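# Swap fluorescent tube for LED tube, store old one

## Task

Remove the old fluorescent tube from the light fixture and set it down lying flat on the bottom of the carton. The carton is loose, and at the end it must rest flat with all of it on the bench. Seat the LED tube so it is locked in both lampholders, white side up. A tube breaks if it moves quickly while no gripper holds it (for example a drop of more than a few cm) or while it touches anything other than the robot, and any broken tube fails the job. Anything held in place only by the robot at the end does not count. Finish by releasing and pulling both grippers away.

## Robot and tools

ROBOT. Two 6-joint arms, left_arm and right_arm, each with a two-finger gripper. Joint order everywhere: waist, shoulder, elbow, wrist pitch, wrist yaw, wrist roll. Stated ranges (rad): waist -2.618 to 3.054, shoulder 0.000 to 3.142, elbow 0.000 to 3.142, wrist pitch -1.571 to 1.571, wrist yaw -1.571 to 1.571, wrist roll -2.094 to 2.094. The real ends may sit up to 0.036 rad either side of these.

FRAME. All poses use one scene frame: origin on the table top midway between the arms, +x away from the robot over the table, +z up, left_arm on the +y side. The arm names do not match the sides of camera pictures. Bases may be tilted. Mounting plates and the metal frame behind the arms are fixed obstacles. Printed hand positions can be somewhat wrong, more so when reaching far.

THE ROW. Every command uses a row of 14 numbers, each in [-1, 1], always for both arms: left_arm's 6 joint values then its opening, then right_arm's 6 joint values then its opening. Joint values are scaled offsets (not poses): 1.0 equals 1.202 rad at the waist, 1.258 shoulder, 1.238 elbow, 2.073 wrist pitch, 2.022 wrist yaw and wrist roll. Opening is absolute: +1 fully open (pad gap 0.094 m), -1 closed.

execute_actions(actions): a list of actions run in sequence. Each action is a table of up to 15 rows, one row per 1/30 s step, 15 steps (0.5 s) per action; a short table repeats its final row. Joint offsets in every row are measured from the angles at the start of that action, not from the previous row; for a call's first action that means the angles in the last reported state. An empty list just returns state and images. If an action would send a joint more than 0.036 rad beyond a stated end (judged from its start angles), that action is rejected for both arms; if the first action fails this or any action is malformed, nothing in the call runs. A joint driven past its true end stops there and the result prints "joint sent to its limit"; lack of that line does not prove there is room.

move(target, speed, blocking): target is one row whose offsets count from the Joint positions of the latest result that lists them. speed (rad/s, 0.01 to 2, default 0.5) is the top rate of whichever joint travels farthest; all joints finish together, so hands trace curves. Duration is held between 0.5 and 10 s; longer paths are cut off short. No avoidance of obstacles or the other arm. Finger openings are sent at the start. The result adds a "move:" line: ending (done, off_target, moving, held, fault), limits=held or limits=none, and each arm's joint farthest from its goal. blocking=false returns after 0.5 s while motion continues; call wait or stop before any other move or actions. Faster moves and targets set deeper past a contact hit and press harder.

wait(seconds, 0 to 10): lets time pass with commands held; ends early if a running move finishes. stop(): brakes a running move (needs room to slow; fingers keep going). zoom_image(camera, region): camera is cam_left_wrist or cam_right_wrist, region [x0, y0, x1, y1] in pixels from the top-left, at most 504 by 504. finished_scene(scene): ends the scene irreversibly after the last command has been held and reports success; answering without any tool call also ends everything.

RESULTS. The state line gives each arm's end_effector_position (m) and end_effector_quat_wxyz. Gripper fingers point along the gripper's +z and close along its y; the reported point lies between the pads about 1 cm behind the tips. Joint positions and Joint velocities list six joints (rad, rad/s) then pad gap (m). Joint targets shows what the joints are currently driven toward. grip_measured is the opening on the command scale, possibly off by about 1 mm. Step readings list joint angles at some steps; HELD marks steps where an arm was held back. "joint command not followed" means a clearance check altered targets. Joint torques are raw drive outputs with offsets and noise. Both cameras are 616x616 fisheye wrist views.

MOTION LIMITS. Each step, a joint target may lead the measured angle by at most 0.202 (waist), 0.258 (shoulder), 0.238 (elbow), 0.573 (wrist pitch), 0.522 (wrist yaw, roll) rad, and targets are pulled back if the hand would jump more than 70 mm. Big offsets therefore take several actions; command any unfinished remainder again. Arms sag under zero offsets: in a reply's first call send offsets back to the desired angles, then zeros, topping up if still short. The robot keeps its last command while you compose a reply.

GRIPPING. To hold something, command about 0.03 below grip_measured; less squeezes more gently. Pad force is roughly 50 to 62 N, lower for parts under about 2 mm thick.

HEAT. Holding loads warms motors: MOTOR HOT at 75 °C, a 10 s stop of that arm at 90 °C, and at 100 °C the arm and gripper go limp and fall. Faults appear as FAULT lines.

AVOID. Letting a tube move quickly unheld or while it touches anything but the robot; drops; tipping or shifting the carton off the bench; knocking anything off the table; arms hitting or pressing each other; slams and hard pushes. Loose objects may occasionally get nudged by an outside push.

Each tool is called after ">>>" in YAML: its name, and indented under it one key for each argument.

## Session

>>> execute_actions:
  actions: []

Scene clock: 0.00 s.
left_arm: end_effector_position=(+0.4439, +0.3938, +0.1870) grip_measured=+1.000 end_effector_quat_wxyz=(-0.034, +0.791, -0.606, +0.074) | right_arm: end_effector_position=(-0.0575, -0.5722, +0.2610) grip_measured=+1.000 end_effector_quat_wxyz=(+0.680, +0.733, +0.018, -0.023)
Joint names: [waist, shoulder, elbow, wrist pitch, wrist yaw, wrist roll]
Joint positions: left_arm=[ 0.16   2.075  2.168 -1.508  0.051 -1.748  0.094] | right_arm=[-1.589  0.466  0.394 -0.003 -0.132  1.502  0.094]
Joint velocities: left_arm=[-0.002 -0.017 -0.002  0.022  0.037 -0.081  0.   ] | right_arm=[ 0.012 -0.022  0.002 -0.007  0.037  0.037  0.   ]
Joint torques (N m, as the arm reports them, + toward a larger angle): no reading
Motor temperatures (°C, as the motors report them): left_arm=[29 32 40 31 27 25] | right_arm=[29 39 33 31 25 28]
Joint targets: left_arm=[0.160 2.062 2.177 -1.511 0.047 -1.747] | right_arm=[-1.589 0.461 0.409 0.008 -0.131 1.496]

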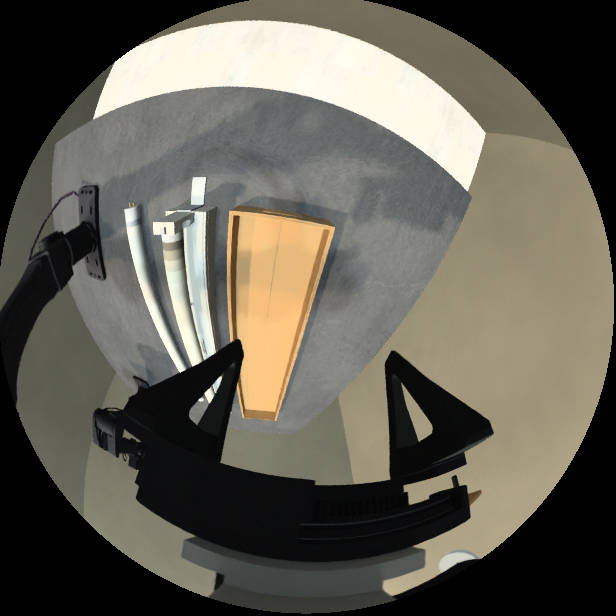

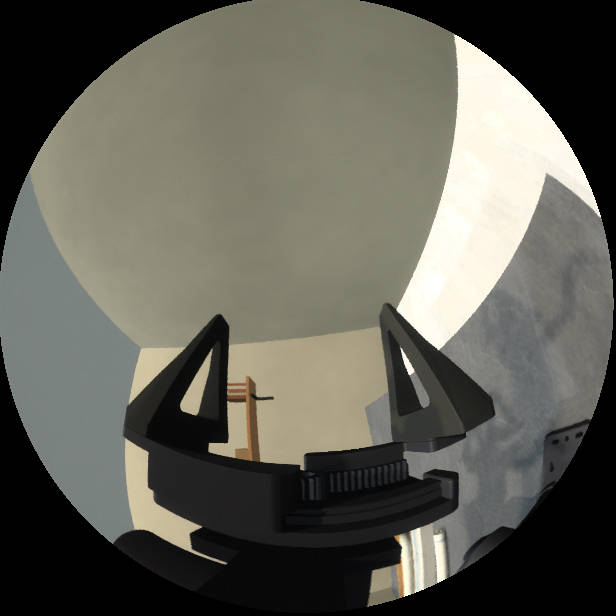

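>>> zoom_image:
  camera: "cam_left_wrist"
  region: [60, 160, 360, 440]

>>> zoom_image:
  camera: "cam_left_wrist"
  region: [110, 170, 230, 270]

Region (60, 160, 360, 440) of cam_left_wrist's 616x616 image, scaled by 1.680, with more detail than that image has; it fills the top 470 rows of this view, and the rest is white.

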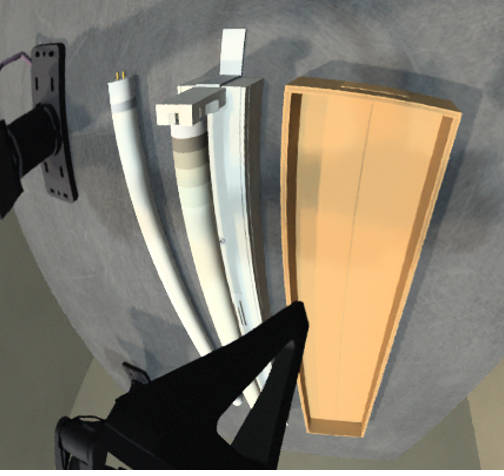

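Region (110, 170, 230, 270) of cam_left_wrist's 616x616 image, scaled by 4.200, with more detail than that image has.

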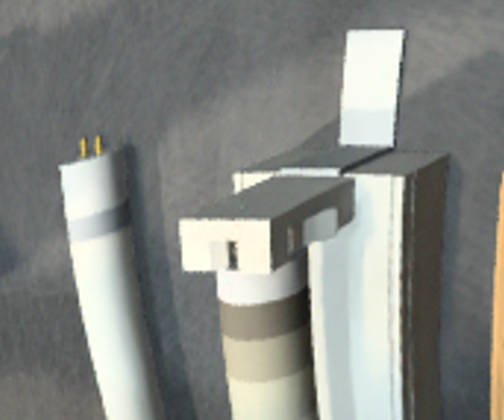

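>>> zoom_image:
  camera: "cam_right_wrist"
  region: [380, 500, 480, 600]

Region (380, 500, 480, 600) of cam_right_wrist's 616x616 image, scaled by 5.040, with more detail than that image has.

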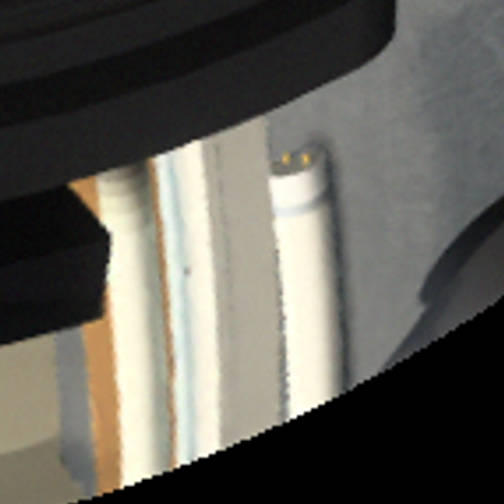

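>>> zoom_image:
  camera: "cam_left_wrist"
  region: [140, 300, 260, 420]

>>> zoom_image:
  camera: "cam_left_wrist"
  region: [120, 220, 240, 340]

Region (140, 300, 260, 420) of cam_left_wrist's 616x616 image, scaled by 4.200, with more detail than that image has.

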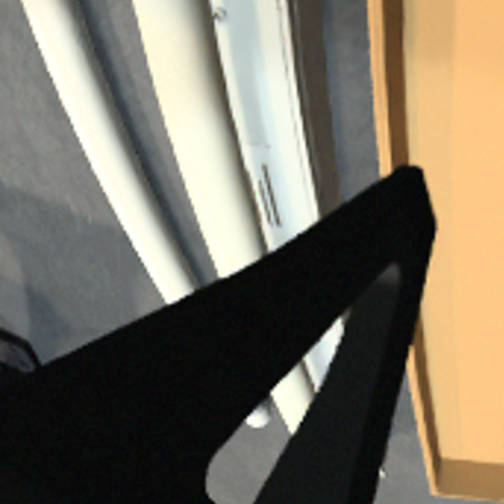

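Region (120, 220, 240, 340) of cam_left_wrist's 616x616 image, scaled by 4.200, with more detail than that image has.

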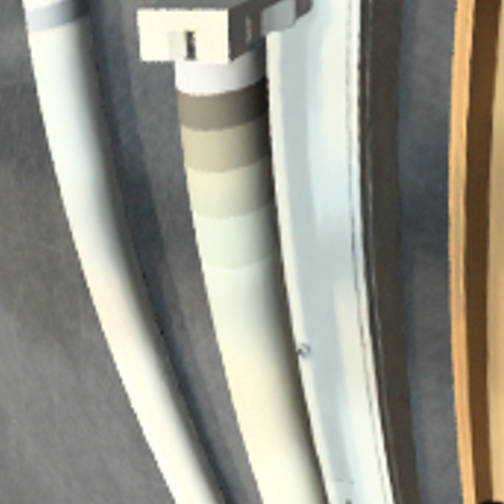

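>>> move:
  target: [-0.1123,-0.1995,-0.5404,0.0125,-0.0178,0.0747,0.3,0.905,0.603,0.567,-0.3225,0.0354,-0.6513,0.3]
  speed: 1.6

Scene clock: 121.93 s.
left_arm: end_effector_position=(+0.3024, +0.3489, +0.1065) grip_measured=+0.303 end_effector_quat_wxyz=(+0.097, +0.702, -0.701, -0.083) | right_arm: end_effector_position=(+0.2462, -0.4877, +0.2046) grip_measured=+0.303 end_effector_quat_wxyz=(+0.362, +0.363, +0.857, -0.049)
Joint names: [waist, shoulder, elbow, wrist pitch, wrist yaw, wrist roll]
Joint positions: left_arm=[ 0.033  1.855  1.515 -1.486  0.029 -1.605  0.061] | right_arm=[-0.509  1.217  1.058 -0.667 -0.066  0.196  0.061]
Joint velocities: left_arm=[-0.012 -0.017  0.002  0.022  0.095  0.037 -0.001] | right_arm=[-0.002  0.012  0.002 -0.007 -0.022 -0.007 -0.001]
Joint torques (N m, as the arm reports them, + toward a larger angle): left_arm=[ -0.67 -10.1    3.47  -0.28  -0.17   0.08] | right_arm=[ 0.79 -3.78  9.4   1.42  0.08 -0.13]
Motor temperatures (°C, as the motors report them): left_arm=[29 43 43 30 27 25] | right_arm=[29 36 37 37 25 28]
Joint targets: left_arm=[0.025 1.824 1.499 -1.482 0.015 -1.597] | right_arm=[-0.501 1.225 1.096 -0.671 -0.060 0.185]
move: off_target (left_arm, right_arm); limits=none; left_arm: farthest joint: the shoulder, 0.031 radians from its target (0.251 radians at the start); right_arm: farthest joint: the elbow, 0.038 radians from its target (0.702 radians at the start)

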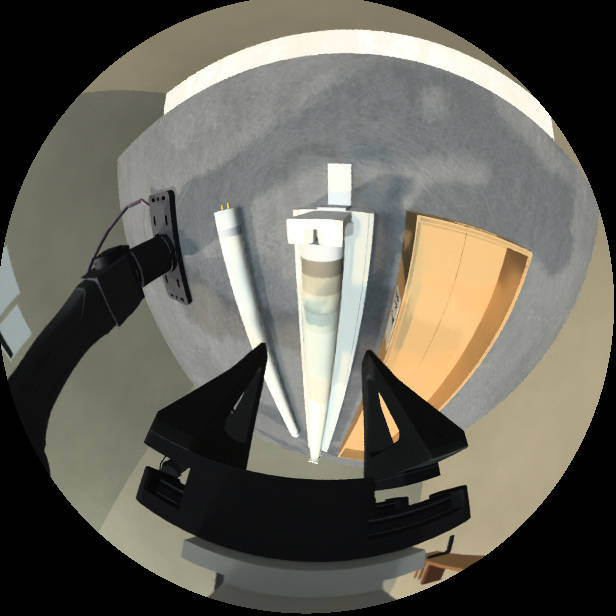

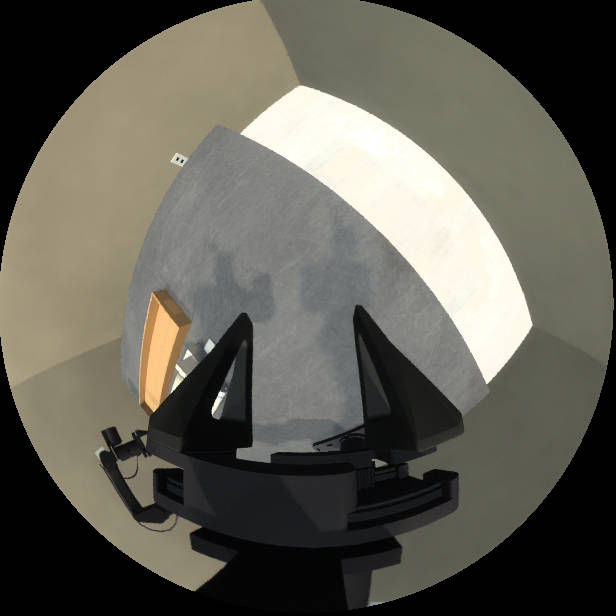

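>>> execute_actions:
  actions: []

Scene clock: 134.87 s.
left_arm: end_effector_position=(+0.3024, +0.3489, +0.1065) grip_measured=+0.303 end_effector_quat_wxyz=(+0.097, +0.702, -0.701, -0.083) | right_arm: end_effector_position=(+0.2461, -0.4876, +0.2045) grip_measured=+0.303 end_effector_quat_wxyz=(+0.362, +0.363, +0.857, -0.049)
Joint names: [waist, shoulder, elbow, wrist pitch, wrist yaw, wrist roll]
Joint positions: left_arm=[ 0.033  1.855  1.515 -1.486  0.029 -1.605  0.061] | right_arm=[-0.509  1.217  1.058 -0.667 -0.066  0.196  0.061]
Joint velocities: left_arm=[-0.007  0.007  0.007  0.007 -0.037  0.051  0.   ] | right_arm=[-0.002 -0.027 -0.012  0.022 -0.051 -0.007  0.   ]
Joint torques (N m, as the arm reports them, + toward a larger angle): left_arm=[ -0.68 -10.1    3.48  -0.29  -0.16   0.08] | right_arm=[ 0.74 -3.68  9.36  1.42  0.09 -0.12]
Motor temperatures (°C, as the motors report them): left_arm=[29 43 42 29 27 25] | right_arm=[29 36 38 36 25 28]
Joint targets: left_arm=[0.025 1.824 1.499 -1.482 0.015 -1.597] | right_arm=[-0.501 1.225 1.096 -0.672 -0.060 0.185]

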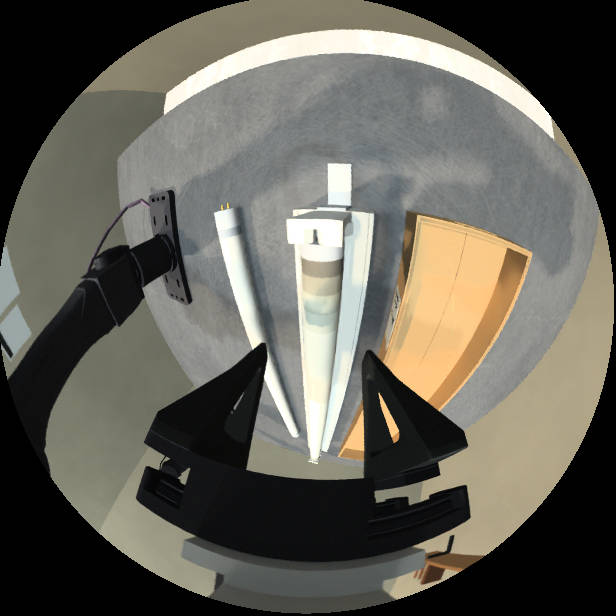

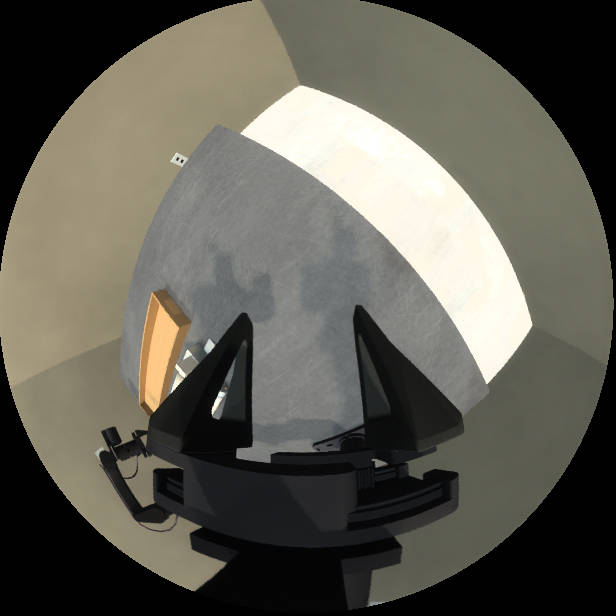

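>>> move:
  target: [-0.0067,0.1177,-0.0153,-0.0097,-0.0099,-0.0143,-0.1, 0.920,0.617,0.627,-0.328,0.045,-0.662,0.1]
  speed: 1.1

Scene clock: 168.70 s.
left_arm: end_effector_position=(+0.2965, +0.3502, +0.0703) grip_measured=-0.097 end_effector_quat_wxyz=(+0.144, +0.700, -0.686, -0.140) | right_arm: end_effector_position=(+0.3060, -0.1143, +0.1222) grip_measured=+0.103 end_effector_quat_wxyz=(-0.016, +0.722, -0.692, +0.018)
Joint names: [waist, shoulder, elbow, wrist pitch, wrist yaw, wrist roll]
Joint positions: left_arm=[ 0.033  1.997  1.515 -1.492  0.023 -1.623  0.042] | right_arm=[ 0.604  1.996  1.8   -1.333  0.024 -1.133  0.052]
Joint velocities: left_arm=[-0.002 -0.002 -0.012 -0.051 -0.022  0.051 -0.   ] | right_arm=[ 0.002  0.022 -0.002  0.022  0.081  0.022 -0.   ]
Joint torques (N m, as the arm reports them, + toward a larger angle): left_arm=[-0.72 -7.84  2.94 -0.8  -0.17 -0.12] | right_arm=[ -0.64 -11.77   8.12   0.15   0.01  -0.14]
Motor temperatures (°C, as the motors report them): left_arm=[29 43 41 29 27 25] | right_arm=[29 36 39 35 25 28]
Joint targets: left_arm=[0.024 2.003 1.496 -1.506 0.009 -1.634] | right_arm=[0.597 1.993 1.835 -1.347 0.025 -1.143]
move: off_target (right_arm); limits=none; left_arm: farthest joint: the elbow, 0.019 radians from its target (0.019 radians at the start); right_arm: farthest joint: the elbow, 0.034 radians from its target (0.776 radians at the start)

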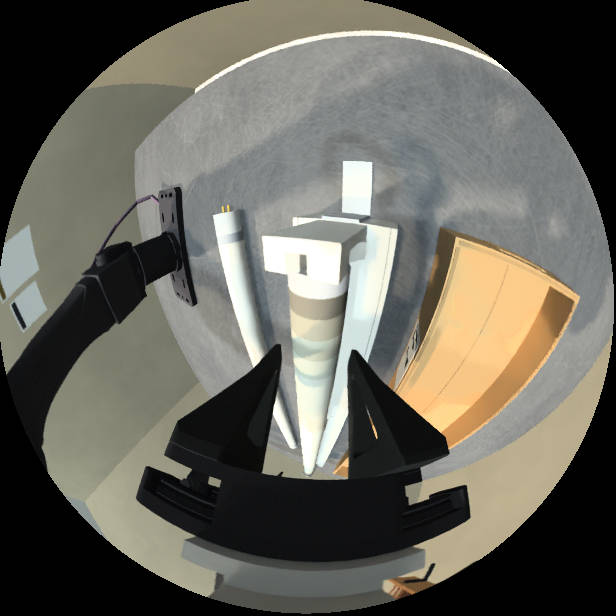

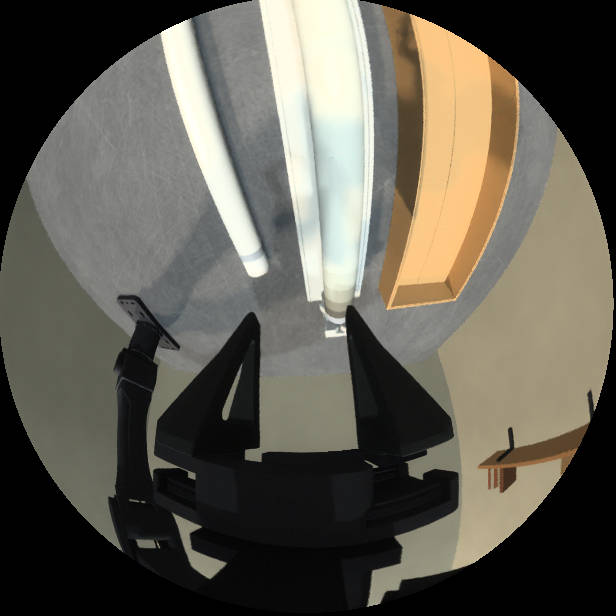

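>>> zoom_image:
  camera: "cam_right_wrist"
  region: [220, 120, 470, 370]

>>> zoom_image:
  camera: "cam_left_wrist"
  region: [240, 220, 400, 380]

Region (220, 120, 470, 370) of cam_right_wrist's 616x616 image, scaled by 2.016, with more detail than that image has.

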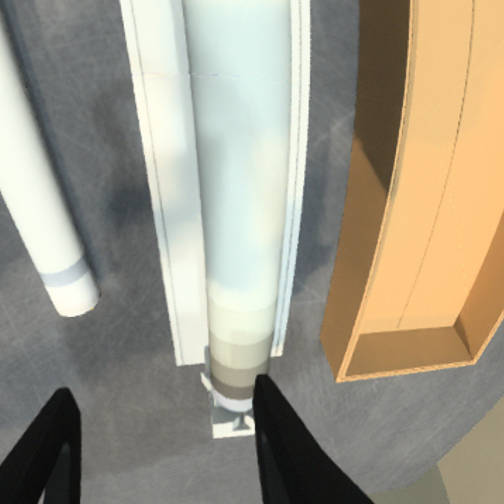

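Region (240, 220, 400, 380) of cam_left_wrist's 616x616 image, scaled by 3.150, with more detail than that image has.

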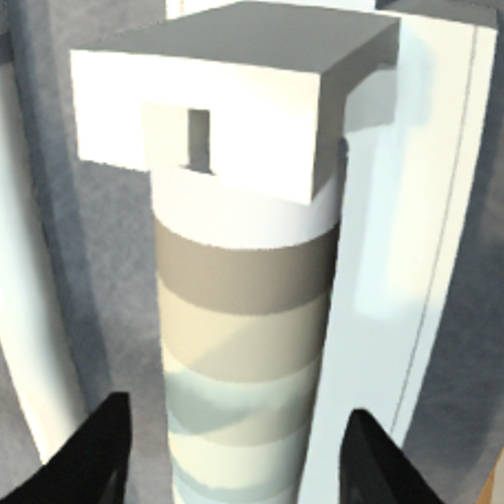

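>>> zoom_image:
  camera: "cam_left_wrist"
  region: [250, 360, 380, 490]

Region (250, 360, 380, 490) of cam_left_wrist's 616x616 image, scaled by 3.877, with more detail than that image has.

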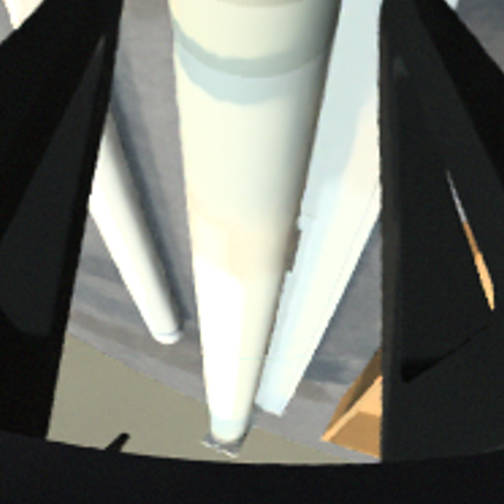

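>>> execute_actions:
  actions:
    - [[-0.0075,0.0048,-0.0153,-0.006,-0.0069,-0.009,-0.17,-0.007,0.0,0.026,0.0035,0.0,-0.007,0.1],[-0.0075,0.0048,-0.0153,-0.006,-0.0069,-0.0124,-0.24,-0.010,0.002,0.026,0.0104,-0.0013,-0.011,0.1],[-0.0075,0.004,-0.0153,-0.005,-0.0069,-0.0124,-0.31,-0.014,0.006,0.026,0.0195,-0.0024,-0.016,0.1],[-0.0075,0.003,-0.0153,-0.005,-0.0069,-0.0124,-0.37,-0.019,0.011,0.026,0.0292,-0.0035,-0.022,0.1],[-0.0075,0.002,-0.0153,-0.004,-0.0069,-0.0124,-0.42,-0.024,0.017,0.026,0.0389,-0.0047,-0.028,0.1],[-0.0075,0.0,-0.0153,-0.004,-0.0069,-0.0124,-0.45,-0.028,0.024,0.026,0.0487,-0.0059,-0.033,0.1],[-0.0075,-0.002,-0.0153,-0.003,-0.0069,-0.0124,-0.47,-0.032,0.031,0.026,0.057,-0.0069,-0.038,0.1],[-0.0075,-0.004,-0.0153,-0.003,-0.0069,-0.0124,-0.485,-0.035,0.037,0.026,0.0632,-0.0076,-0.042,0.1],[-0.0075,-0.006,-0.0153,-0.003,-0.0069,-0.0124,-0.5,-0.037,0.041,0.026,0.0674,-0.0081,-0.0443,0.1],[-0.0075,-0.008,-0.0153,-0.002,-0.0069,-0.0124,-0.512,-0.0383,0.0435,0.026,0.0695,-0.0084,-0.0455,0.1],[-0.0075,-0.010,-0.0153,-0.002,-0.0069,-0.0124,-0.512,-0.0383,0.0445,0.026,0.0695,-0.0084,-0.0455,0.1],[-0.0075,-0.012,-0.0153,-0.002,-0.0069,-0.0124,-0.512,-0.0383,0.0445,0.026,0.0695,-0.0084,-0.0455,0.1],[-0.0075,-0.014,-0.0153,-0.001,-0.0069,-0.0124,-0.512,-0.0383,0.0445,0.026,0.0695,-0.0084,-0.0455,0.1],[-0.0075,-0.016,-0.0153,0.0,-0.0069,-0.0124,-0.512,-0.0383,0.0445,0.026,0.0695,-0.0084,-0.0455,0.1],[-0.0075,-0.018,-0.0153,0.001,-0.0069,-0.0124,-0.512,-0.0383,0.0445,0.026,0.0695,-0.0084,-0.0455,0.1]]
    - [[-0.0083,-0.0223,-0.0162,0.0074,-0.0073,-0.0058,-0.512,-0.005,0.003,0.02,0.007,0.0,-0.004,0.1],[-0.0083,-0.0246,-0.0178,0.0173,-0.0081,-0.0066,-0.512,-0.005,0.003,0.02,0.007,0.0,-0.004,0.1],[-0.0086,-0.0323,-0.0225,0.0321,-0.0093,-0.0078,-0.512,-0.005,0.003,0.02,0.007,0.0,-0.004,0.1],[-0.0093,-0.0474,-0.0353,0.0469,-0.0105,-0.0089,-0.512,-0.005,0.003,0.02,0.007,0.0,-0.004,0.1],[-0.0104,-0.0702,-0.0559,0.0617,-0.0116,-0.0101,-0.512,-0.005,0.003,0.02,0.007,0.0,-0.004,0.1],[-0.0117,-0.093,-0.0798,0.0766,-0.0128,-0.0112,-0.512,-0.005,0.003,0.02,0.007,0.0,-0.004,0.1],[-0.013,-0.1158,-0.1032,0.0914,-0.014,-0.0124,-0.512,-0.005,0.003,0.02,0.007,0.0,-0.004,0.1],[-0.0143,-0.1386,-0.1267,0.1067,-0.0152,-0.0136,-0.512,-0.005,0.003,0.02,0.007,0.0,-0.004,0.1],[-0.0155,-0.161,-0.1505,0.1217,-0.0168,-0.0147,-0.512,-0.005,0.003,0.02,0.007,0.0,-0.004,0.1],[-0.0168,-0.1833,-0.1739,0.1366,-0.0183,-0.0159,-0.512,-0.005,0.003,0.02,0.007,0.0,-0.004,0.1],[-0.0185,-0.2059,-0.1974,0.152,-0.0198,-0.017,-0.512,-0.005,0.003,0.02,0.007,0.0,-0.004,0.1],[-0.0201,-0.2285,-0.2212,0.1619,-0.0209,-0.0178,-0.512,-0.005,0.003,0.02,0.007,0.0,-0.004,0.1],[-0.0218,-0.2508,-0.2447,0.1669,-0.0214,-0.0182,-0.512,-0.005,0.003,0.02,0.007,0.0,-0.004,0.1],[-0.0232,-0.2654,-0.2633,0.1669,-0.0214,-0.0182,-0.512,-0.005,0.003,0.02,0.007,0.0,-0.004,0.1],[-0.0242,-0.273,-0.2776,0.1669,-0.0214,-0.0182,-0.512,-0.005,0.003,0.02,0.007,0.0,-0.004,0.1]]

>>> execute_actions:
  actions: []

Scene clock: 289.70 s.
left_arm: end_effector_position=(+0.2950, +0.3502, +0.0700) grip_measured=-0.479 end_effector_quat_wxyz=(+0.034, +0.720, -0.692, -0.042) | right_arm: end_effector_position=(+0.3390, -0.1156, +0.1003) grip_measured=+0.103 end_effector_quat_wxyz=(-0.042, +0.733, -0.678, +0.028)
Joint names: [waist, shoulder, elbow, wrist pitch, wrist yaw, wrist roll]
Joint positions: left_arm=[ 0.015  1.714  1.221 -1.187 -0.003 -1.665  0.024] | right_arm=[ 0.563  2.058  1.8   -1.213  0.021 -1.209  0.052]
Joint velocities: left_arm=[-0.046 -0.584 -0.613  0.667 -0.051 -0.037 -0.   ] | right_arm=[-0.022  0.002 -0.012 -0.11  -0.051 -0.051  0.   ]
Joint torques (N m, as the arm reports them, + toward a larger angle): left_arm=[-0.89 -8.48  3.94 -0.67 -0.12 -0.02] | right_arm=[ -0.55 -11.86   7.8    0.57   0.04  -0.09]
Motor temperatures (°C, as the motors report them): left_arm=[29 42 39 28 27 25] | right_arm=[29 41 38 31 25 28]
Joint targets: left_arm=[0.003 1.653 1.171 -1.146 -0.021 -1.676] | right_arm=[0.557 2.060 1.825 -1.201 0.020 -1.216]
Step readings (joint positions; steps 1 to 15: 1st action; 16 to 30: 2nd action):
0: left_arm=[0.033 1.997 1.515 -1.492 0.023 -1.623] | right_arm=[0.604 1.996 1.800 -1.333 0.024 -1.134]
1: left_arm=[0.033 1.997 1.515 -1.492 0.023 -1.624] | right_arm=[0.604 1.996 1.800 -1.333 0.024 -1.135]
2: left_arm=[0.033 1.997 1.515 -1.492 0.023 -1.626] | right_arm=[0.604 1.996 1.800 -1.332 0.024 -1.137]
4: left_arm=[0.033 1.997 1.515 -1.492 0.022 -1.630] | right_arm=[0.602 1.996 1.800 -1.323 0.024 -1.146]
8: left_arm=[0.033 1.997 1.515 -1.492 0.022 -1.636] | right_arm=[0.584 2.010 1.800 -1.275 0.021 -1.176]
15: left_arm=[0.033 1.997 1.515 -1.492 0.022 -1.639] | right_arm=[0.563 2.057 1.800 -1.215 0.021 -1.208]
16: left_arm=[0.033 1.997 1.515 -1.491 0.022 -1.639] | right_arm=[0.563 2.058 1.800 -1.214 0.020 -1.209]
17: left_arm=[0.033 1.997 1.515 -1.490 0.022 -1.640] | right_arm=[0.563 2.058 1.800 -1.213 0.020 -1.209]
19: left_arm=[0.033 1.987 1.506 -1.480 0.022 -1.642] | right_arm=[0.563 2.058 1.800 -1.213 0.021 -1.209]
23: left_arm=[0.028 1.901 1.418 -1.390 0.014 -1.649] | right_arm=[0.563 2.058 1.800 -1.213 0.021 -1.209]
30: Joint positions above

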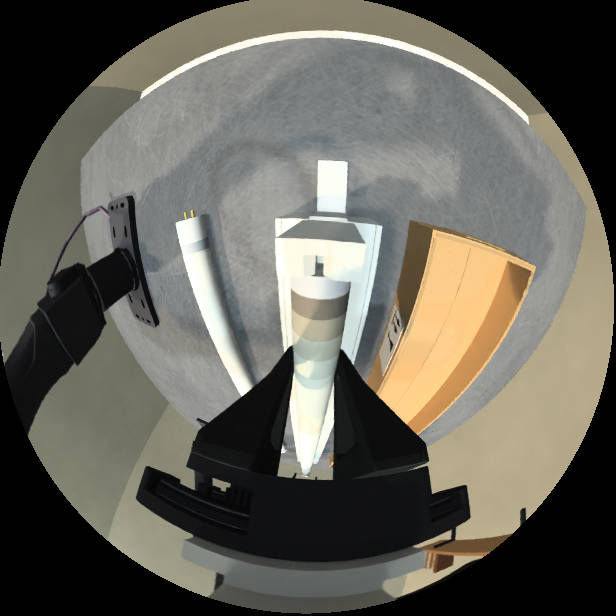

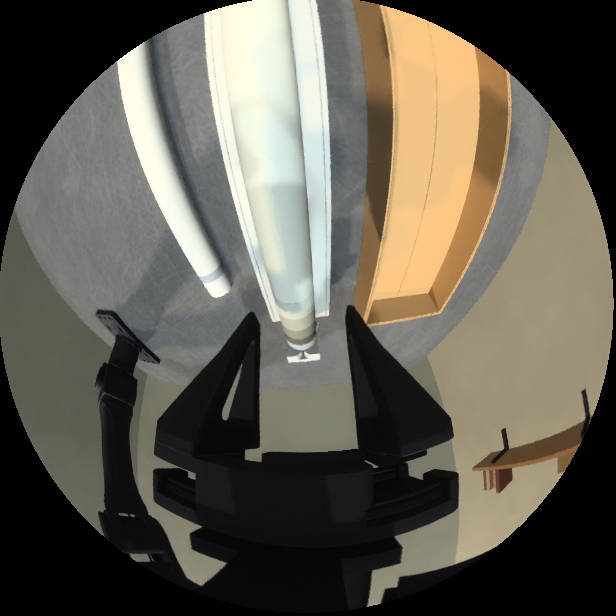

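Scene clock: 289.70 s.
left_arm: end_effector_position=(+0.2950, +0.3502, +0.0700) grip_measured=-0.479 end_effector_quat_wxyz=(+0.034, +0.720, -0.692, -0.042) | right_arm: end_effector_position=(+0.3390, -0.1156, +0.1003) grip_measured=+0.103 end_effector_quat_wxyz=(-0.042, +0.733, -0.678, +0.028)
Joint names: [waist, shoulder, elbow, wrist pitch, wrist yaw, wrist roll]
Joint positions: left_arm=[ 0.015  1.714  1.221 -1.187 -0.003 -1.665  0.024] | right_arm=[ 0.563  2.058  1.8   -1.213  0.021 -1.209  0.052]
Joint velocities: left_arm=[-0.046 -0.584 -0.613  0.667 -0.051 -0.037 -0.   ] | right_arm=[-0.022  0.002 -0.012 -0.11  -0.051 -0.051  0.   ]
Joint torques (N m, as the arm reports them, + toward a larger angle): left_arm=[-0.89 -8.48  3.94 -0.67 -0.12 -0.02] | right_arm=[ -0.55 -11.86   7.8    0.57   0.04  -0.09]
Motor temperatures (°C, as the motors report them): left_arm=[29 42 39 28 27 25] | right_arm=[29 41 38 31 25 28]
Joint targets: left_arm=[0.003 1.653 1.171 -1.146 -0.021 -1.676] | right_arm=[0.557 2.060 1.825 -1.201 0.020 -1.216]

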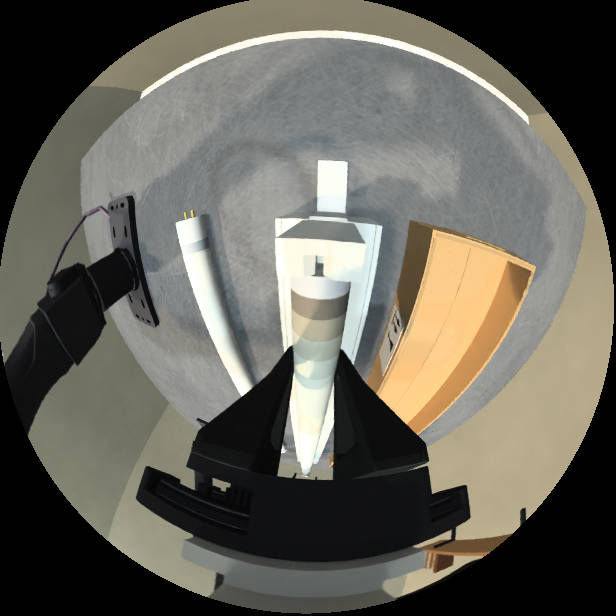

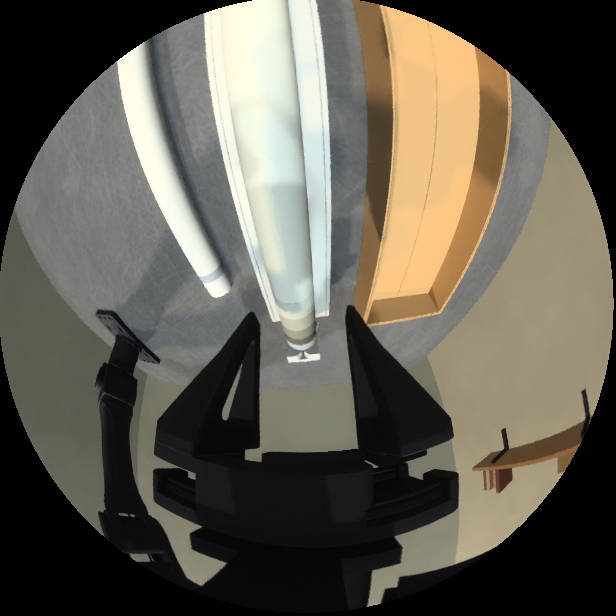

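>>> execute_actions:
  actions: []

>>> zoom_image:
  camera: "cam_right_wrist"
  region: [190, 130, 440, 380]

>>> zoom_image:
  camera: "cam_left_wrist"
  region: [270, 230, 370, 330]

Scene clock: 291.93 s.
left_arm: end_effector_position=(+0.2954, +0.3502, +0.0699) grip_measured=-0.479 end_effector_quat_wxyz=(+0.021, +0.721, -0.692, -0.030) | right_arm: end_effector_position=(+0.3390, -0.1156, +0.1003) grip_measured=+0.103 end_effector_quat_wxyz=(-0.042, +0.733, -0.678, +0.028)
Joint names: [waist, shoulder, elbow, wrist pitch, wrist yaw, wrist roll]
Joint positions: left_arm=[ 0.013  1.682  1.188 -1.15  -0.008 -1.668  0.024] | right_arm=[ 0.563  2.058  1.8   -1.213  0.021 -1.209  0.052]
Joint velocities: left_arm=[-0.002 -0.007  0.012  0.022  0.081 -0.022  0.   ] | right_arm=[-0.012  0.002  0.007  0.022  0.007 -0.037  0.   ]
Joint torques (N m, as the arm reports them, + toward a larger angle): left_arm=[-0.84 -8.56  3.6   0.1  -0.18 -0.09] | right_arm=[ -0.58 -11.97   7.62   0.61   0.01  -0.08]
Motor temperatures (°C, as the motors report them): left_arm=[29 42 39 28 27 25] | right_arm=[29 41 38 31 25 28]
Joint targets: left_arm=[0.004 1.653 1.171 -1.146 -0.021 -1.676] | right_arm=[0.557 2.060 1.825 -1.201 0.020 -1.216]

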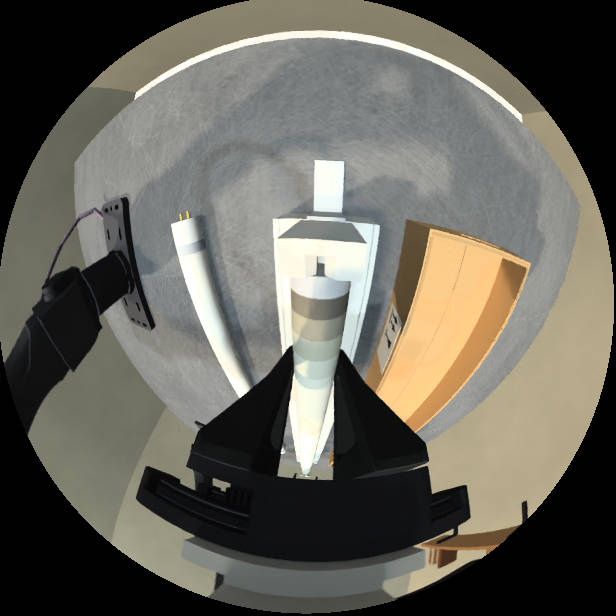

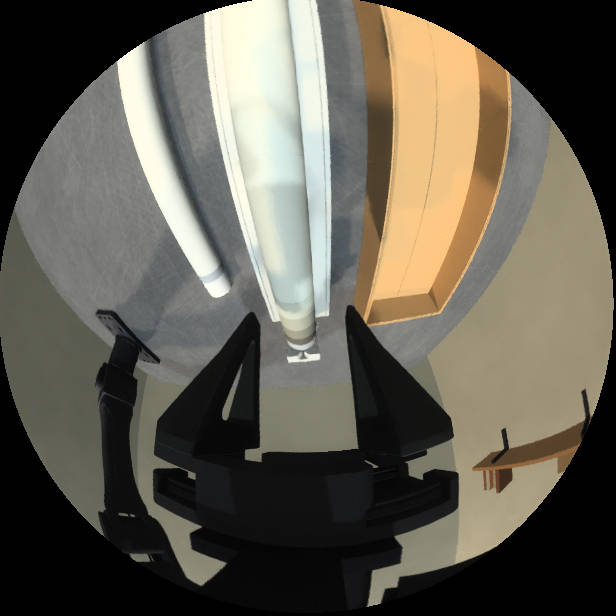

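Region (190, 130, 440, 380) of cam_right_wrist's 616x616 image, scaled by 2.016, with more detail than that image has.

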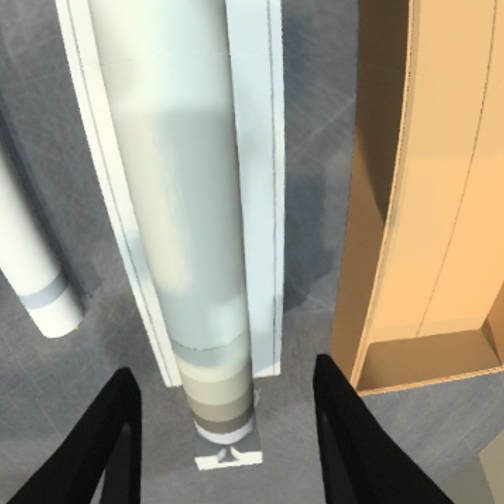

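Region (270, 230, 370, 330) of cam_left_wrist's 616x616 image, scaled by 5.040, with more detail than that image has.

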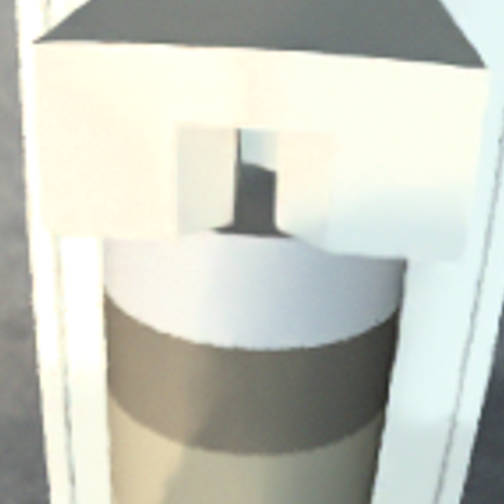

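>>> zoom_image:
  camera: "cam_left_wrist"
  region: [250, 360, 380, 490]

Region (250, 360, 380, 490) of cam_left_wrist's 616x616 image, scaled by 3.877, with more detail than that image has.

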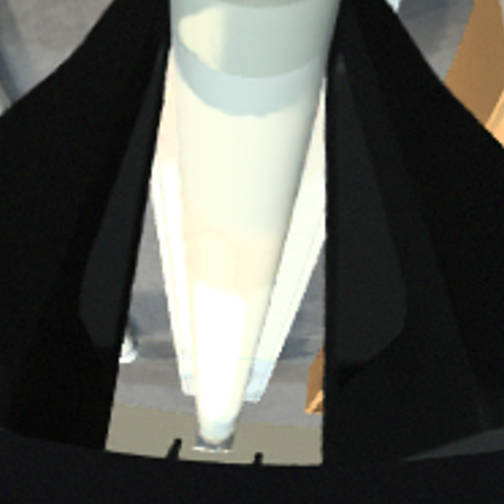

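>>> execute_actions:
  actions:
    - [[-0.0075,-0.0231,-0.0137,0.0079,-0.007,-0.0044,-0.512,-0.005,0.003,0.02,0.006,0.0,-0.006,0.05],[-0.0075,-0.0231,-0.0137,0.0198,-0.0083,-0.0053,-0.512,-0.005,0.006,0.02,0.006,0.0,-0.009,0.0],[-0.0079,-0.0321,-0.0193,0.0372,-0.01,-0.0067,-0.512,-0.005,0.010,0.02,0.006,0.0,-0.012,-0.05],[-0.0089,-0.0502,-0.0344,0.0543,-0.0123,-0.0079,-0.512,-0.005,0.015,0.02,0.006,0.0,-0.0145,-0.1],[-0.0106,-0.0758,-0.0583,0.0714,-0.0145,-0.0091,-0.512,-0.005,0.020,0.02,0.006,0.0,-0.0163,-0.1],[-0.0128,-0.1007,-0.0849,0.089,-0.0168,-0.0104,-0.512,-0.005,0.025,0.02,0.006,0.0,-0.0163,-0.1],[-0.0153,-0.1259,-0.112,0.106,-0.019,-0.0116,-0.512,-0.005,0.030,0.02,0.006,0.0,-0.0163,-0.1],[-0.0178,-0.1508,-0.1386,0.1236,-0.0213,-0.0128,-0.512,-0.005,0.035,0.02,0.006,0.0,-0.0163,-0.1],[-0.0202,-0.176,-0.1657,0.1407,-0.0236,-0.0141,-0.512,-0.005,0.040,0.02,0.006,0.0,-0.0163,-0.1],[-0.0227,-0.2013,-0.1923,0.1581,-0.0265,-0.0151,-0.512,-0.005,0.0445,0.02,0.006,0.0,-0.0163,-0.1],[-0.0252,-0.2261,-0.2194,0.176,-0.0294,-0.0162,-0.512,-0.005,0.0485,0.02,0.006,0.0,-0.0163,-0.1],[-0.0281,-0.2507,-0.246,0.1934,-0.0323,-0.0173,-0.512,-0.005,0.0515,0.02,0.006,0.0,-0.0163,-0.1],[-0.0313,-0.275,-0.2731,0.2108,-0.0352,-0.0184,-0.512,-0.005,0.0533,0.02,0.006,0.0,-0.0163,-0.1],[-0.0344,-0.2996,-0.3001,0.2287,-0.0381,-0.0194,-0.512,-0.005,0.0533,0.02,0.006,0.0,-0.0163,-0.1],[-0.0376,-0.3242,-0.3268,0.2462,-0.0411,-0.0204,-0.512,-0.005,0.0533,0.02,0.006,0.0,-0.0163,-0.1]]
    - [[-0.0149,-0.0892,-0.0754,0.088,-0.0212,-0.0086,-0.512,-0.003,0.0,0.02,0.005,0.0,-0.003,-0.14],[-0.0181,-0.1136,-0.102,0.1065,-0.0249,-0.0093,-0.512,-0.003,0.0,0.02,0.005,0.0,-0.003,-0.18],[-0.0219,-0.1366,-0.1291,0.1245,-0.0285,-0.01,-0.512,-0.003,0.0,0.02,0.005,0.0,-0.003,-0.22],[-0.026,-0.1601,-0.1561,0.1426,-0.0322,-0.0107,-0.512,-0.003,-0.002,0.02,0.005,0.0,-0.003,-0.26],[-0.03,-0.1831,-0.1828,0.1611,-0.0359,-0.0114,-0.512,-0.003,-0.004,0.02,0.005,0.0,-0.003,-0.29],[-0.034,-0.2066,-0.2098,0.1738,-0.0385,-0.0119,-0.512,-0.003,-0.006,0.02,0.005,0.0,-0.003,-0.32],[-0.038,-0.2296,-0.2365,0.1807,-0.0399,-0.0121,-0.512,-0.003,-0.008,0.02,0.005,0.0,-0.003,-0.34],[-0.0413,-0.2462,-0.2587,0.1839,-0.0406,-0.0122,-0.512,-0.003,-0.008,0.02,0.005,0.0,-0.003,-0.36],[-0.0435,-0.2551,-0.2731,0.1839,-0.0406,-0.0122,-0.512,-0.003,-0.008,0.02,0.005,0.0,-0.003,-0.38],[-0.0445,-0.2593,-0.2802,0.1839,-0.0406,-0.0122,-0.512,-0.003,-0.008,0.02,0.005,0.0,-0.003,-0.41],[-0.0448,-0.2593,-0.2818,0.1839,-0.0406,-0.0122,-0.512,-0.003,-0.008,0.02,0.005,0.0,-0.003,-0.435],[-0.0448,-0.2593,-0.2818,0.1839,-0.0406,-0.0122,-0.512,-0.003,-0.008,0.02,0.005,0.0,-0.003,-0.455],[-0.0448,-0.2593,-0.2818,0.1839,-0.0406,-0.0122,-0.512,-0.003,-0.008,0.02,0.005,0.0,-0.003,-0.475],[-0.0448,-0.2593,-0.2818,0.1839,-0.0406,-0.0122,-0.512,-0.003,-0.008,0.02,0.005,0.0,-0.003,-0.49],[-0.0448,-0.2593,-0.2818,0.1839,-0.0406,-0.0122,-0.512,-0.003,-0.008,0.02,0.005,0.0,-0.003,-0.5]]

Scene clock: 406.17 s.
left_arm: end_effector_position=(+0.2943, +0.3502, +0.0693) grip_measured=-0.478 end_effector_quat_wxyz=(-0.228, +0.688, -0.658, +0.203) | right_arm: end_effector_position=(+0.3369, -0.1166, +0.0718) grip_measured=-0.466 end_effector_quat_wxyz=(-0.009, +0.742, -0.671, +0.015)
Joint names: [waist, shoulder, elbow, wrist pitch, wrist yaw, wrist roll]
Joint positions: left_arm=[-0.062  1.062  0.51  -0.409 -0.122 -1.709  0.025] | right_arm=[ 0.563  2.129  1.8   -1.213  0.021 -1.231  0.025]
Joint velocities: left_arm=[-0.007 -0.012 -0.022 -0.125 -0.095 -0.081 -0.001] | right_arm=[ 0.012  0.007 -0.007  0.022  0.007  0.022  0.   ]
Joint torques (N m, as the arm reports them, + toward a larger angle): left_arm=[-0.85 -4.41  4.68  1.43 -0.24 -0.08] | right_arm=[ -0.21 -13.96   7.6    0.4    0.    -0.04]
Motor temperatures (°C, as the motors report them): left_arm=[29 44 39 27 27 25] | right_arm=[29 42 38 31 25 28]
Joint targets: left_arm=[-0.072 1.031 0.497 -0.401 -0.137 -1.717] | right_arm=[0.560 2.116 1.825 -1.203 0.021 -1.237]
Step readings (joint positions; steps 1 to 15: 1st action; 16 to 30: 2nd action):
0: left_arm=[0.013 1.682 1.188 -1.150 -0.008 -1.668] | right_arm=[0.563 2.058 1.800 -1.213 0.021 -1.209]
1: left_arm=[0.013 1.682 1.188 -1.149 -0.008 -1.668] | right_arm=[0.563 2.058 1.800 -1.213 0.021 -1.209]
2: left_arm=[0.013 1.682 1.188 -1.148 -0.008 -1.668] | right_arm=[0.563 2.058 1.800 -1.213 0.021 -1.211]
4: left_arm=[0.012 1.671 1.177 -1.137 -0.008 -1.670] | right_arm=[0.563 2.059 1.800 -1.213 0.021 -1.216]
8: left_arm=[0.005 1.575 1.078 -1.032 -0.021 -1.677] | right_arm=[0.563 2.076 1.800 -1.213 0.021 -1.226]
15: left_arm=[-0.018 1.357 0.845 -0.783 -0.055 -1.693] | right_arm=[0.563 2.126 1.800 -1.213 0.021 -1.231]
16: left_arm=[-0.021 1.327 0.812 -0.746 -0.060 -1.694] | right_arm=[0.563 2.128 1.800 -1.213 0.021 -1.231]
17: left_arm=[-0.025 1.296 0.779 -0.710 -0.066 -1.696] | right_arm=[0.563 2.129 1.800 -1.213 0.021 -1.231]
19: left_arm=[-0.033 1.237 0.713 -0.638 -0.078 -1.699] | right_arm=[0.563 2.129 1.800 -1.213 0.021 -1.231]
23: left_arm=[-0.051 1.122 0.583 -0.495 -0.105 -1.705] | right_arm=[0.563 2.129 1.800 -1.213 0.021 -1.231]
30: Joint positions above

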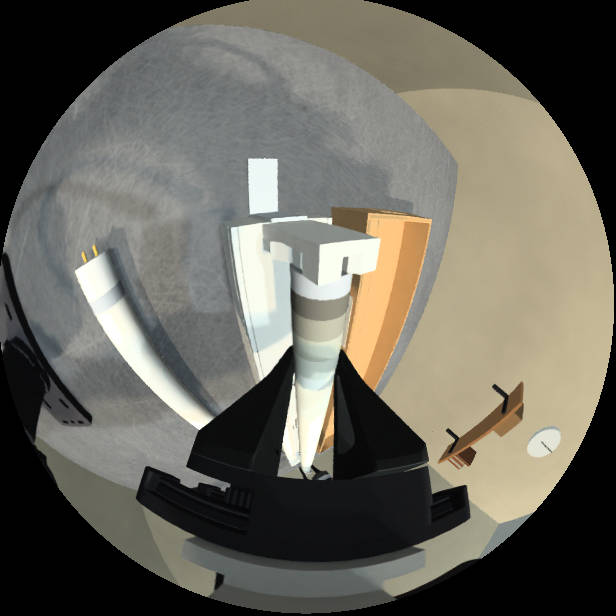

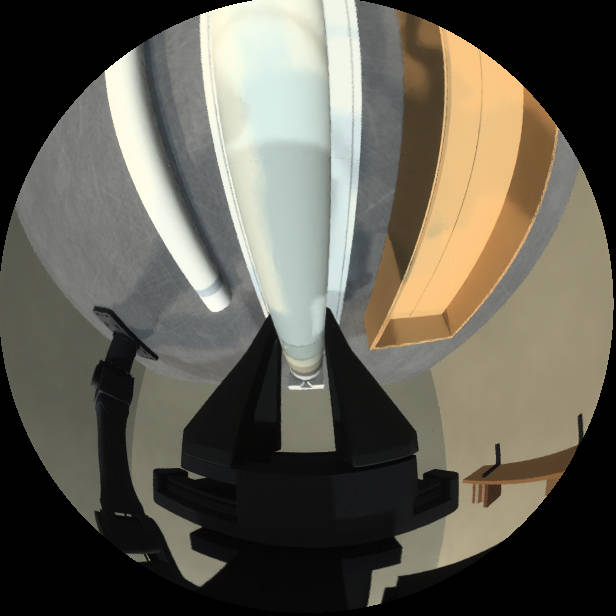

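>>> zoom_image:
  camera: "cam_left_wrist"
  region: [270, 420, 350, 500]

>>> zoom_image:
  camera: "cam_right_wrist"
  region: [250, 300, 360, 410]

Region (270, 420, 350, 500) of cam_left_wrist's 616x616 image, scaled by 6.300, with more detail than that image has.

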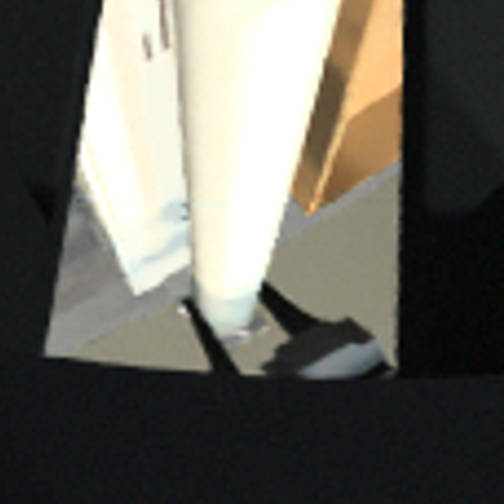

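Region (250, 300, 360, 410) of cam_right_wrist's 616x616 image, scaled by 4.582, with more detail than that image has.

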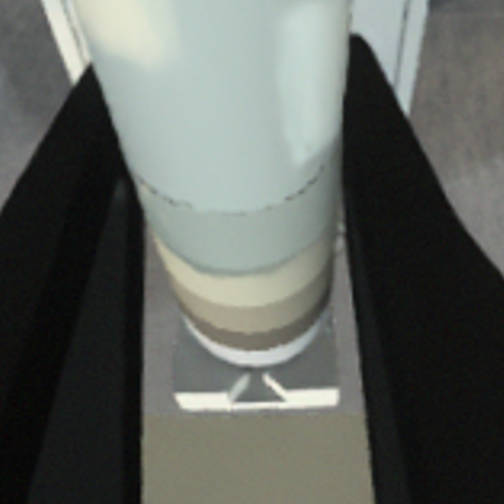

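>>> execute_actions:
  actions:
    - [[-0.005,-0.018,-0.005,0.003,-0.005,-0.003,-0.44,0.0033,-0.0199,0.0065,0.0053,0.003,0.0,-0.5],[-0.0033,-0.012,0.0,0.002,-0.0025,-0.0015,-0.39,0.0067,-0.0278,-0.0024,0.0068,0.006,0.003,-0.5],[-0.0033,-0.012,0.0,0.002,-0.0025,-0.0015,-0.375,0.0083,-0.0334,-0.0081,0.013,0.0083,0.005,-0.5],[-0.0033,-0.012,0.0,0.002,-0.0025,-0.0015,-0.375,0.0083,-0.0374,-0.0105,0.0246,0.011,0.0061,-0.5],[-0.0033,-0.012,0.0,0.002,-0.0025,-0.0015,-0.375,0.0089,-0.0437,-0.0165,0.0431,0.0154,0.0077,-0.5],[-0.0033,-0.012,0.0,0.002,-0.0025,-0.0015,-0.375,0.0105,-0.0563,-0.0325,0.062,0.02,0.0093,-0.5],[-0.0033,-0.012,0.0,0.002,-0.0025,-0.0015,-0.375,0.0132,-0.0758,-0.0594,0.0804,0.0246,0.0107,-0.5],[-0.0033,-0.012,0.0,0.002,-0.0025,-0.0015,-0.375,0.0164,-0.0949,-0.0907,0.0986,0.0293,0.0121,-0.5],[-0.0033,-0.012,0.0,0.002,-0.0025,-0.0015,-0.375,0.0197,-0.1139,-0.1215,0.1172,0.0341,0.0134,-0.5],[-0.0033,-0.012,0.0,0.002,-0.0025,-0.0015,-0.375,0.0231,-0.1321,-0.1516,0.1353,0.0389,0.0145,-0.5],[-0.0033,-0.012,0.0,0.002,-0.0025,-0.0015,-0.375,0.0265,-0.1499,-0.1813,0.1534,0.0439,0.0155,-0.5],[-0.0033,-0.012,0.0,0.002,-0.0025,-0.0015,-0.375,0.03,-0.1676,-0.2104,0.1714,0.0489,0.0165,-0.5],[-0.0033,-0.012,0.0,0.002,-0.0025,-0.0015,-0.375,0.0335,-0.1844,-0.239,0.1899,0.054,0.0173,-0.5],[-0.0033,-0.012,0.0,0.002,-0.0025,-0.0015,-0.375,0.0371,-0.2008,-0.2672,0.2079,0.0591,0.0181,-0.5],[-0.0033,-0.012,0.0,0.002,-0.0025,-0.0015,-0.375,0.0407,-0.2171,-0.2949,0.226,0.0644,0.0187,-0.5]]
    - [[-0.0033,-0.012,0.0,0.002,-0.0025,-0.0015,-0.375,0.017,-0.0798,-0.0761,0.095,0.0317,0.0079,-0.5],[-0.0033,-0.012,0.0,0.002,-0.0025,-0.0015,-0.375,0.0207,-0.0949,-0.103,0.1136,0.0371,0.0084,-0.5],[-0.0033,-0.012,0.0,0.002,-0.0025,-0.0015,-0.375,0.0245,-0.1099,-0.1295,0.1318,0.0426,0.0087,-0.5],[-0.0033,-0.012,0.0,0.002,-0.0025,-0.0015,-0.375,0.0284,-0.1239,-0.1556,0.1502,0.0482,0.0087,-0.5],[-0.0033,-0.012,0.0,0.002,-0.0025,-0.0015,-0.375,0.0322,-0.1376,-0.1814,0.1686,0.0538,0.0087,-0.5],[-0.0033,-0.012,0.0,0.002,-0.0025,-0.0015,-0.375,0.0362,-0.1512,-0.2068,0.1877,0.0595,0.0087,-0.5],[-0.0033,-0.012,0.0,0.002,-0.0025,-0.0015,-0.375,0.0402,-0.1639,-0.232,0.2064,0.0653,0.0087,-0.5],[-0.0033,-0.012,0.0,0.002,-0.0025,-0.0015,-0.375,0.0442,-0.1762,-0.2569,0.2253,0.0712,0.0087,-0.5],[-0.0033,-0.012,0.0,0.002,-0.0025,-0.0015,-0.375,0.0483,-0.1884,-0.2815,0.2388,0.0755,0.0087,-0.5],[-0.0033,-0.012,0.0,0.002,-0.0025,-0.0015,-0.375,0.0525,-0.1998,-0.3059,0.2462,0.0777,0.0087,-0.5],[-0.0033,-0.012,0.0,0.002,-0.0025,-0.0015,-0.375,0.056,-0.2075,-0.3259,0.2499,0.0788,0.0087,-0.5],[-0.0033,-0.012,0.0,0.002,-0.0025,-0.0015,-0.375,0.0582,-0.2118,-0.3383,0.2499,0.0788,0.0087,-0.5],[-0.0033,-0.012,0.0,0.002,-0.0025,-0.0015,-0.405,0.0592,-0.2139,-0.3448,0.2499,0.0788,0.0087,-0.5],[-0.0033,-0.012,0.0,0.002,-0.0025,-0.0015,-0.43,0.0595,-0.2139,-0.3467,0.2499,0.0788,0.0087,-0.5],[-0.0033,-0.012,0.0,0.002,-0.0025,-0.0015,-0.45,0.0595,-0.2139,-0.3467,0.2499,0.0788,0.0087,-0.5]]

Scene clock: 492.33 s.
left_arm: end_effector_position=(+0.2943, +0.3503, +0.0694) grip_measured=-0.438 end_effector_quat_wxyz=(-0.228, +0.688, -0.658, +0.203) | right_arm: end_effector_position=(+0.3360, -0.1175, +0.0756) grip_measured=-0.466 end_effector_quat_wxyz=(-0.210, +0.707, -0.647, +0.195)
Joint names: [waist, shoulder, elbow, wrist pitch, wrist yaw, wrist roll]
Joint positions: left_arm=[-0.062  1.062  0.51  -0.409 -0.123 -1.709  0.026] | right_arm=[ 0.656  1.713  1.088 -0.412  0.241 -1.192  0.025]
Joint velocities: left_arm=[-0.017  0.007 -0.002 -0.037  0.066 -0.095 -0.016] | right_arm=[ 0.042 -0.066 -0.173  0.227  0.007  0.007  0.   ]
Joint torques (N m, as the arm reports them, + toward a larger angle): left_arm=[-0.33 -3.06  5.71  1.4  -0.14 -0.03] | right_arm=[  0.77 -12.69   5.44   1.05   0.18   0.04]
Motor temperatures (°C, as the motors report them): left_arm=[29 39 40 30 27 25] | right_arm=[29 45 37 30 25 28]
Joint targets: left_arm=[-0.066 1.047 0.510 -0.405 -0.128 -1.712] | right_arm=[0.667 1.668 1.067 -0.386 0.260 -1.186]
Step readings (joint positions; steps 1 to 15: 1st action; 16 to 30: 2nd action):
0: left_arm=[-0.062 1.062 0.510 -0.409 -0.123 -1.709] | right_arm=[0.563 2.129 1.800 -1.213 0.021 -1.231]
1: left_arm=[-0.062 1.062 0.510 -0.409 -0.123 -1.709] | right_arm=[0.563 2.129 1.800 -1.213 0.021 -1.230]
2: left_arm=[-0.062 1.062 0.510 -0.409 -0.123 -1.709] | right_arm=[0.563 2.129 1.800 -1.213 0.021 -1.229]
4: left_arm=[-0.062 1.062 0.510 -0.409 -0.123 -1.709] | right_arm=[0.563 2.129 1.798 -1.211 0.023 -1.226]
8: left_arm=[-0.062 1.062 0.510 -0.409 -0.123 -1.709] | right_arm=[0.569 2.091 1.740 -1.155 0.038 -1.220]
15: left_arm=[-0.062 1.062 0.510 -0.409 -0.123 -1.709] | right_arm=[0.595 1.938 1.496 -0.904 0.101 -1.204]
16: left_arm=[-0.062 1.062 0.510 -0.409 -0.123 -1.709] | right_arm=[0.599 1.917 1.463 -0.866 0.111 -1.201]
17: left_arm=[-0.062 1.062 0.510 -0.409 -0.123 -1.709] | right_arm=[0.603 1.897 1.429 -0.830 0.120 -1.199]
19: left_arm=[-0.062 1.062 0.510 -0.409 -0.123 -1.709] | right_arm=[0.612 1.859 1.364 -0.755 0.140 -1.196]
23: left_arm=[-0.062 1.062 0.510 -0.409 -0.123 -1.709] | right_arm=[0.631 1.788 1.236 -0.603 0.184 -1.192]
30: Joint positions above

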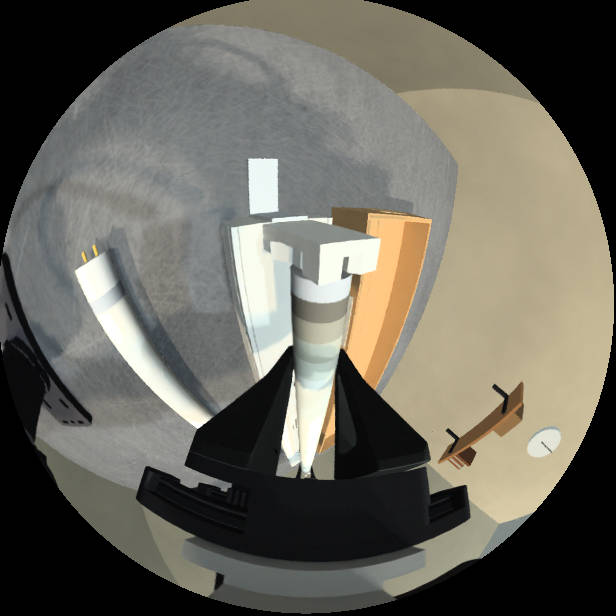

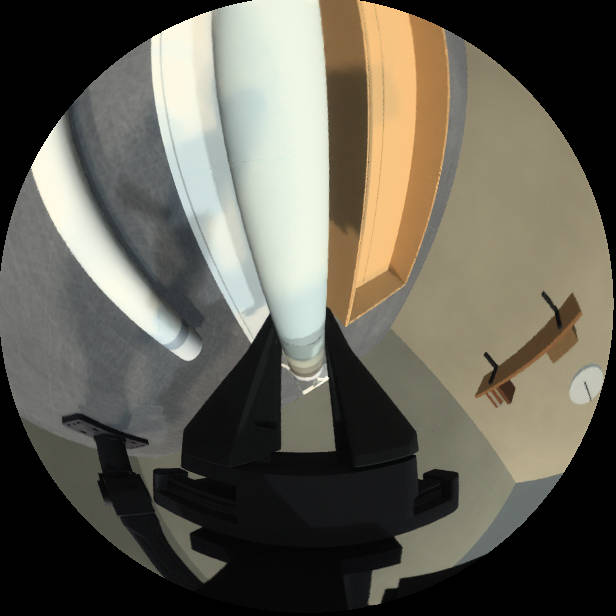

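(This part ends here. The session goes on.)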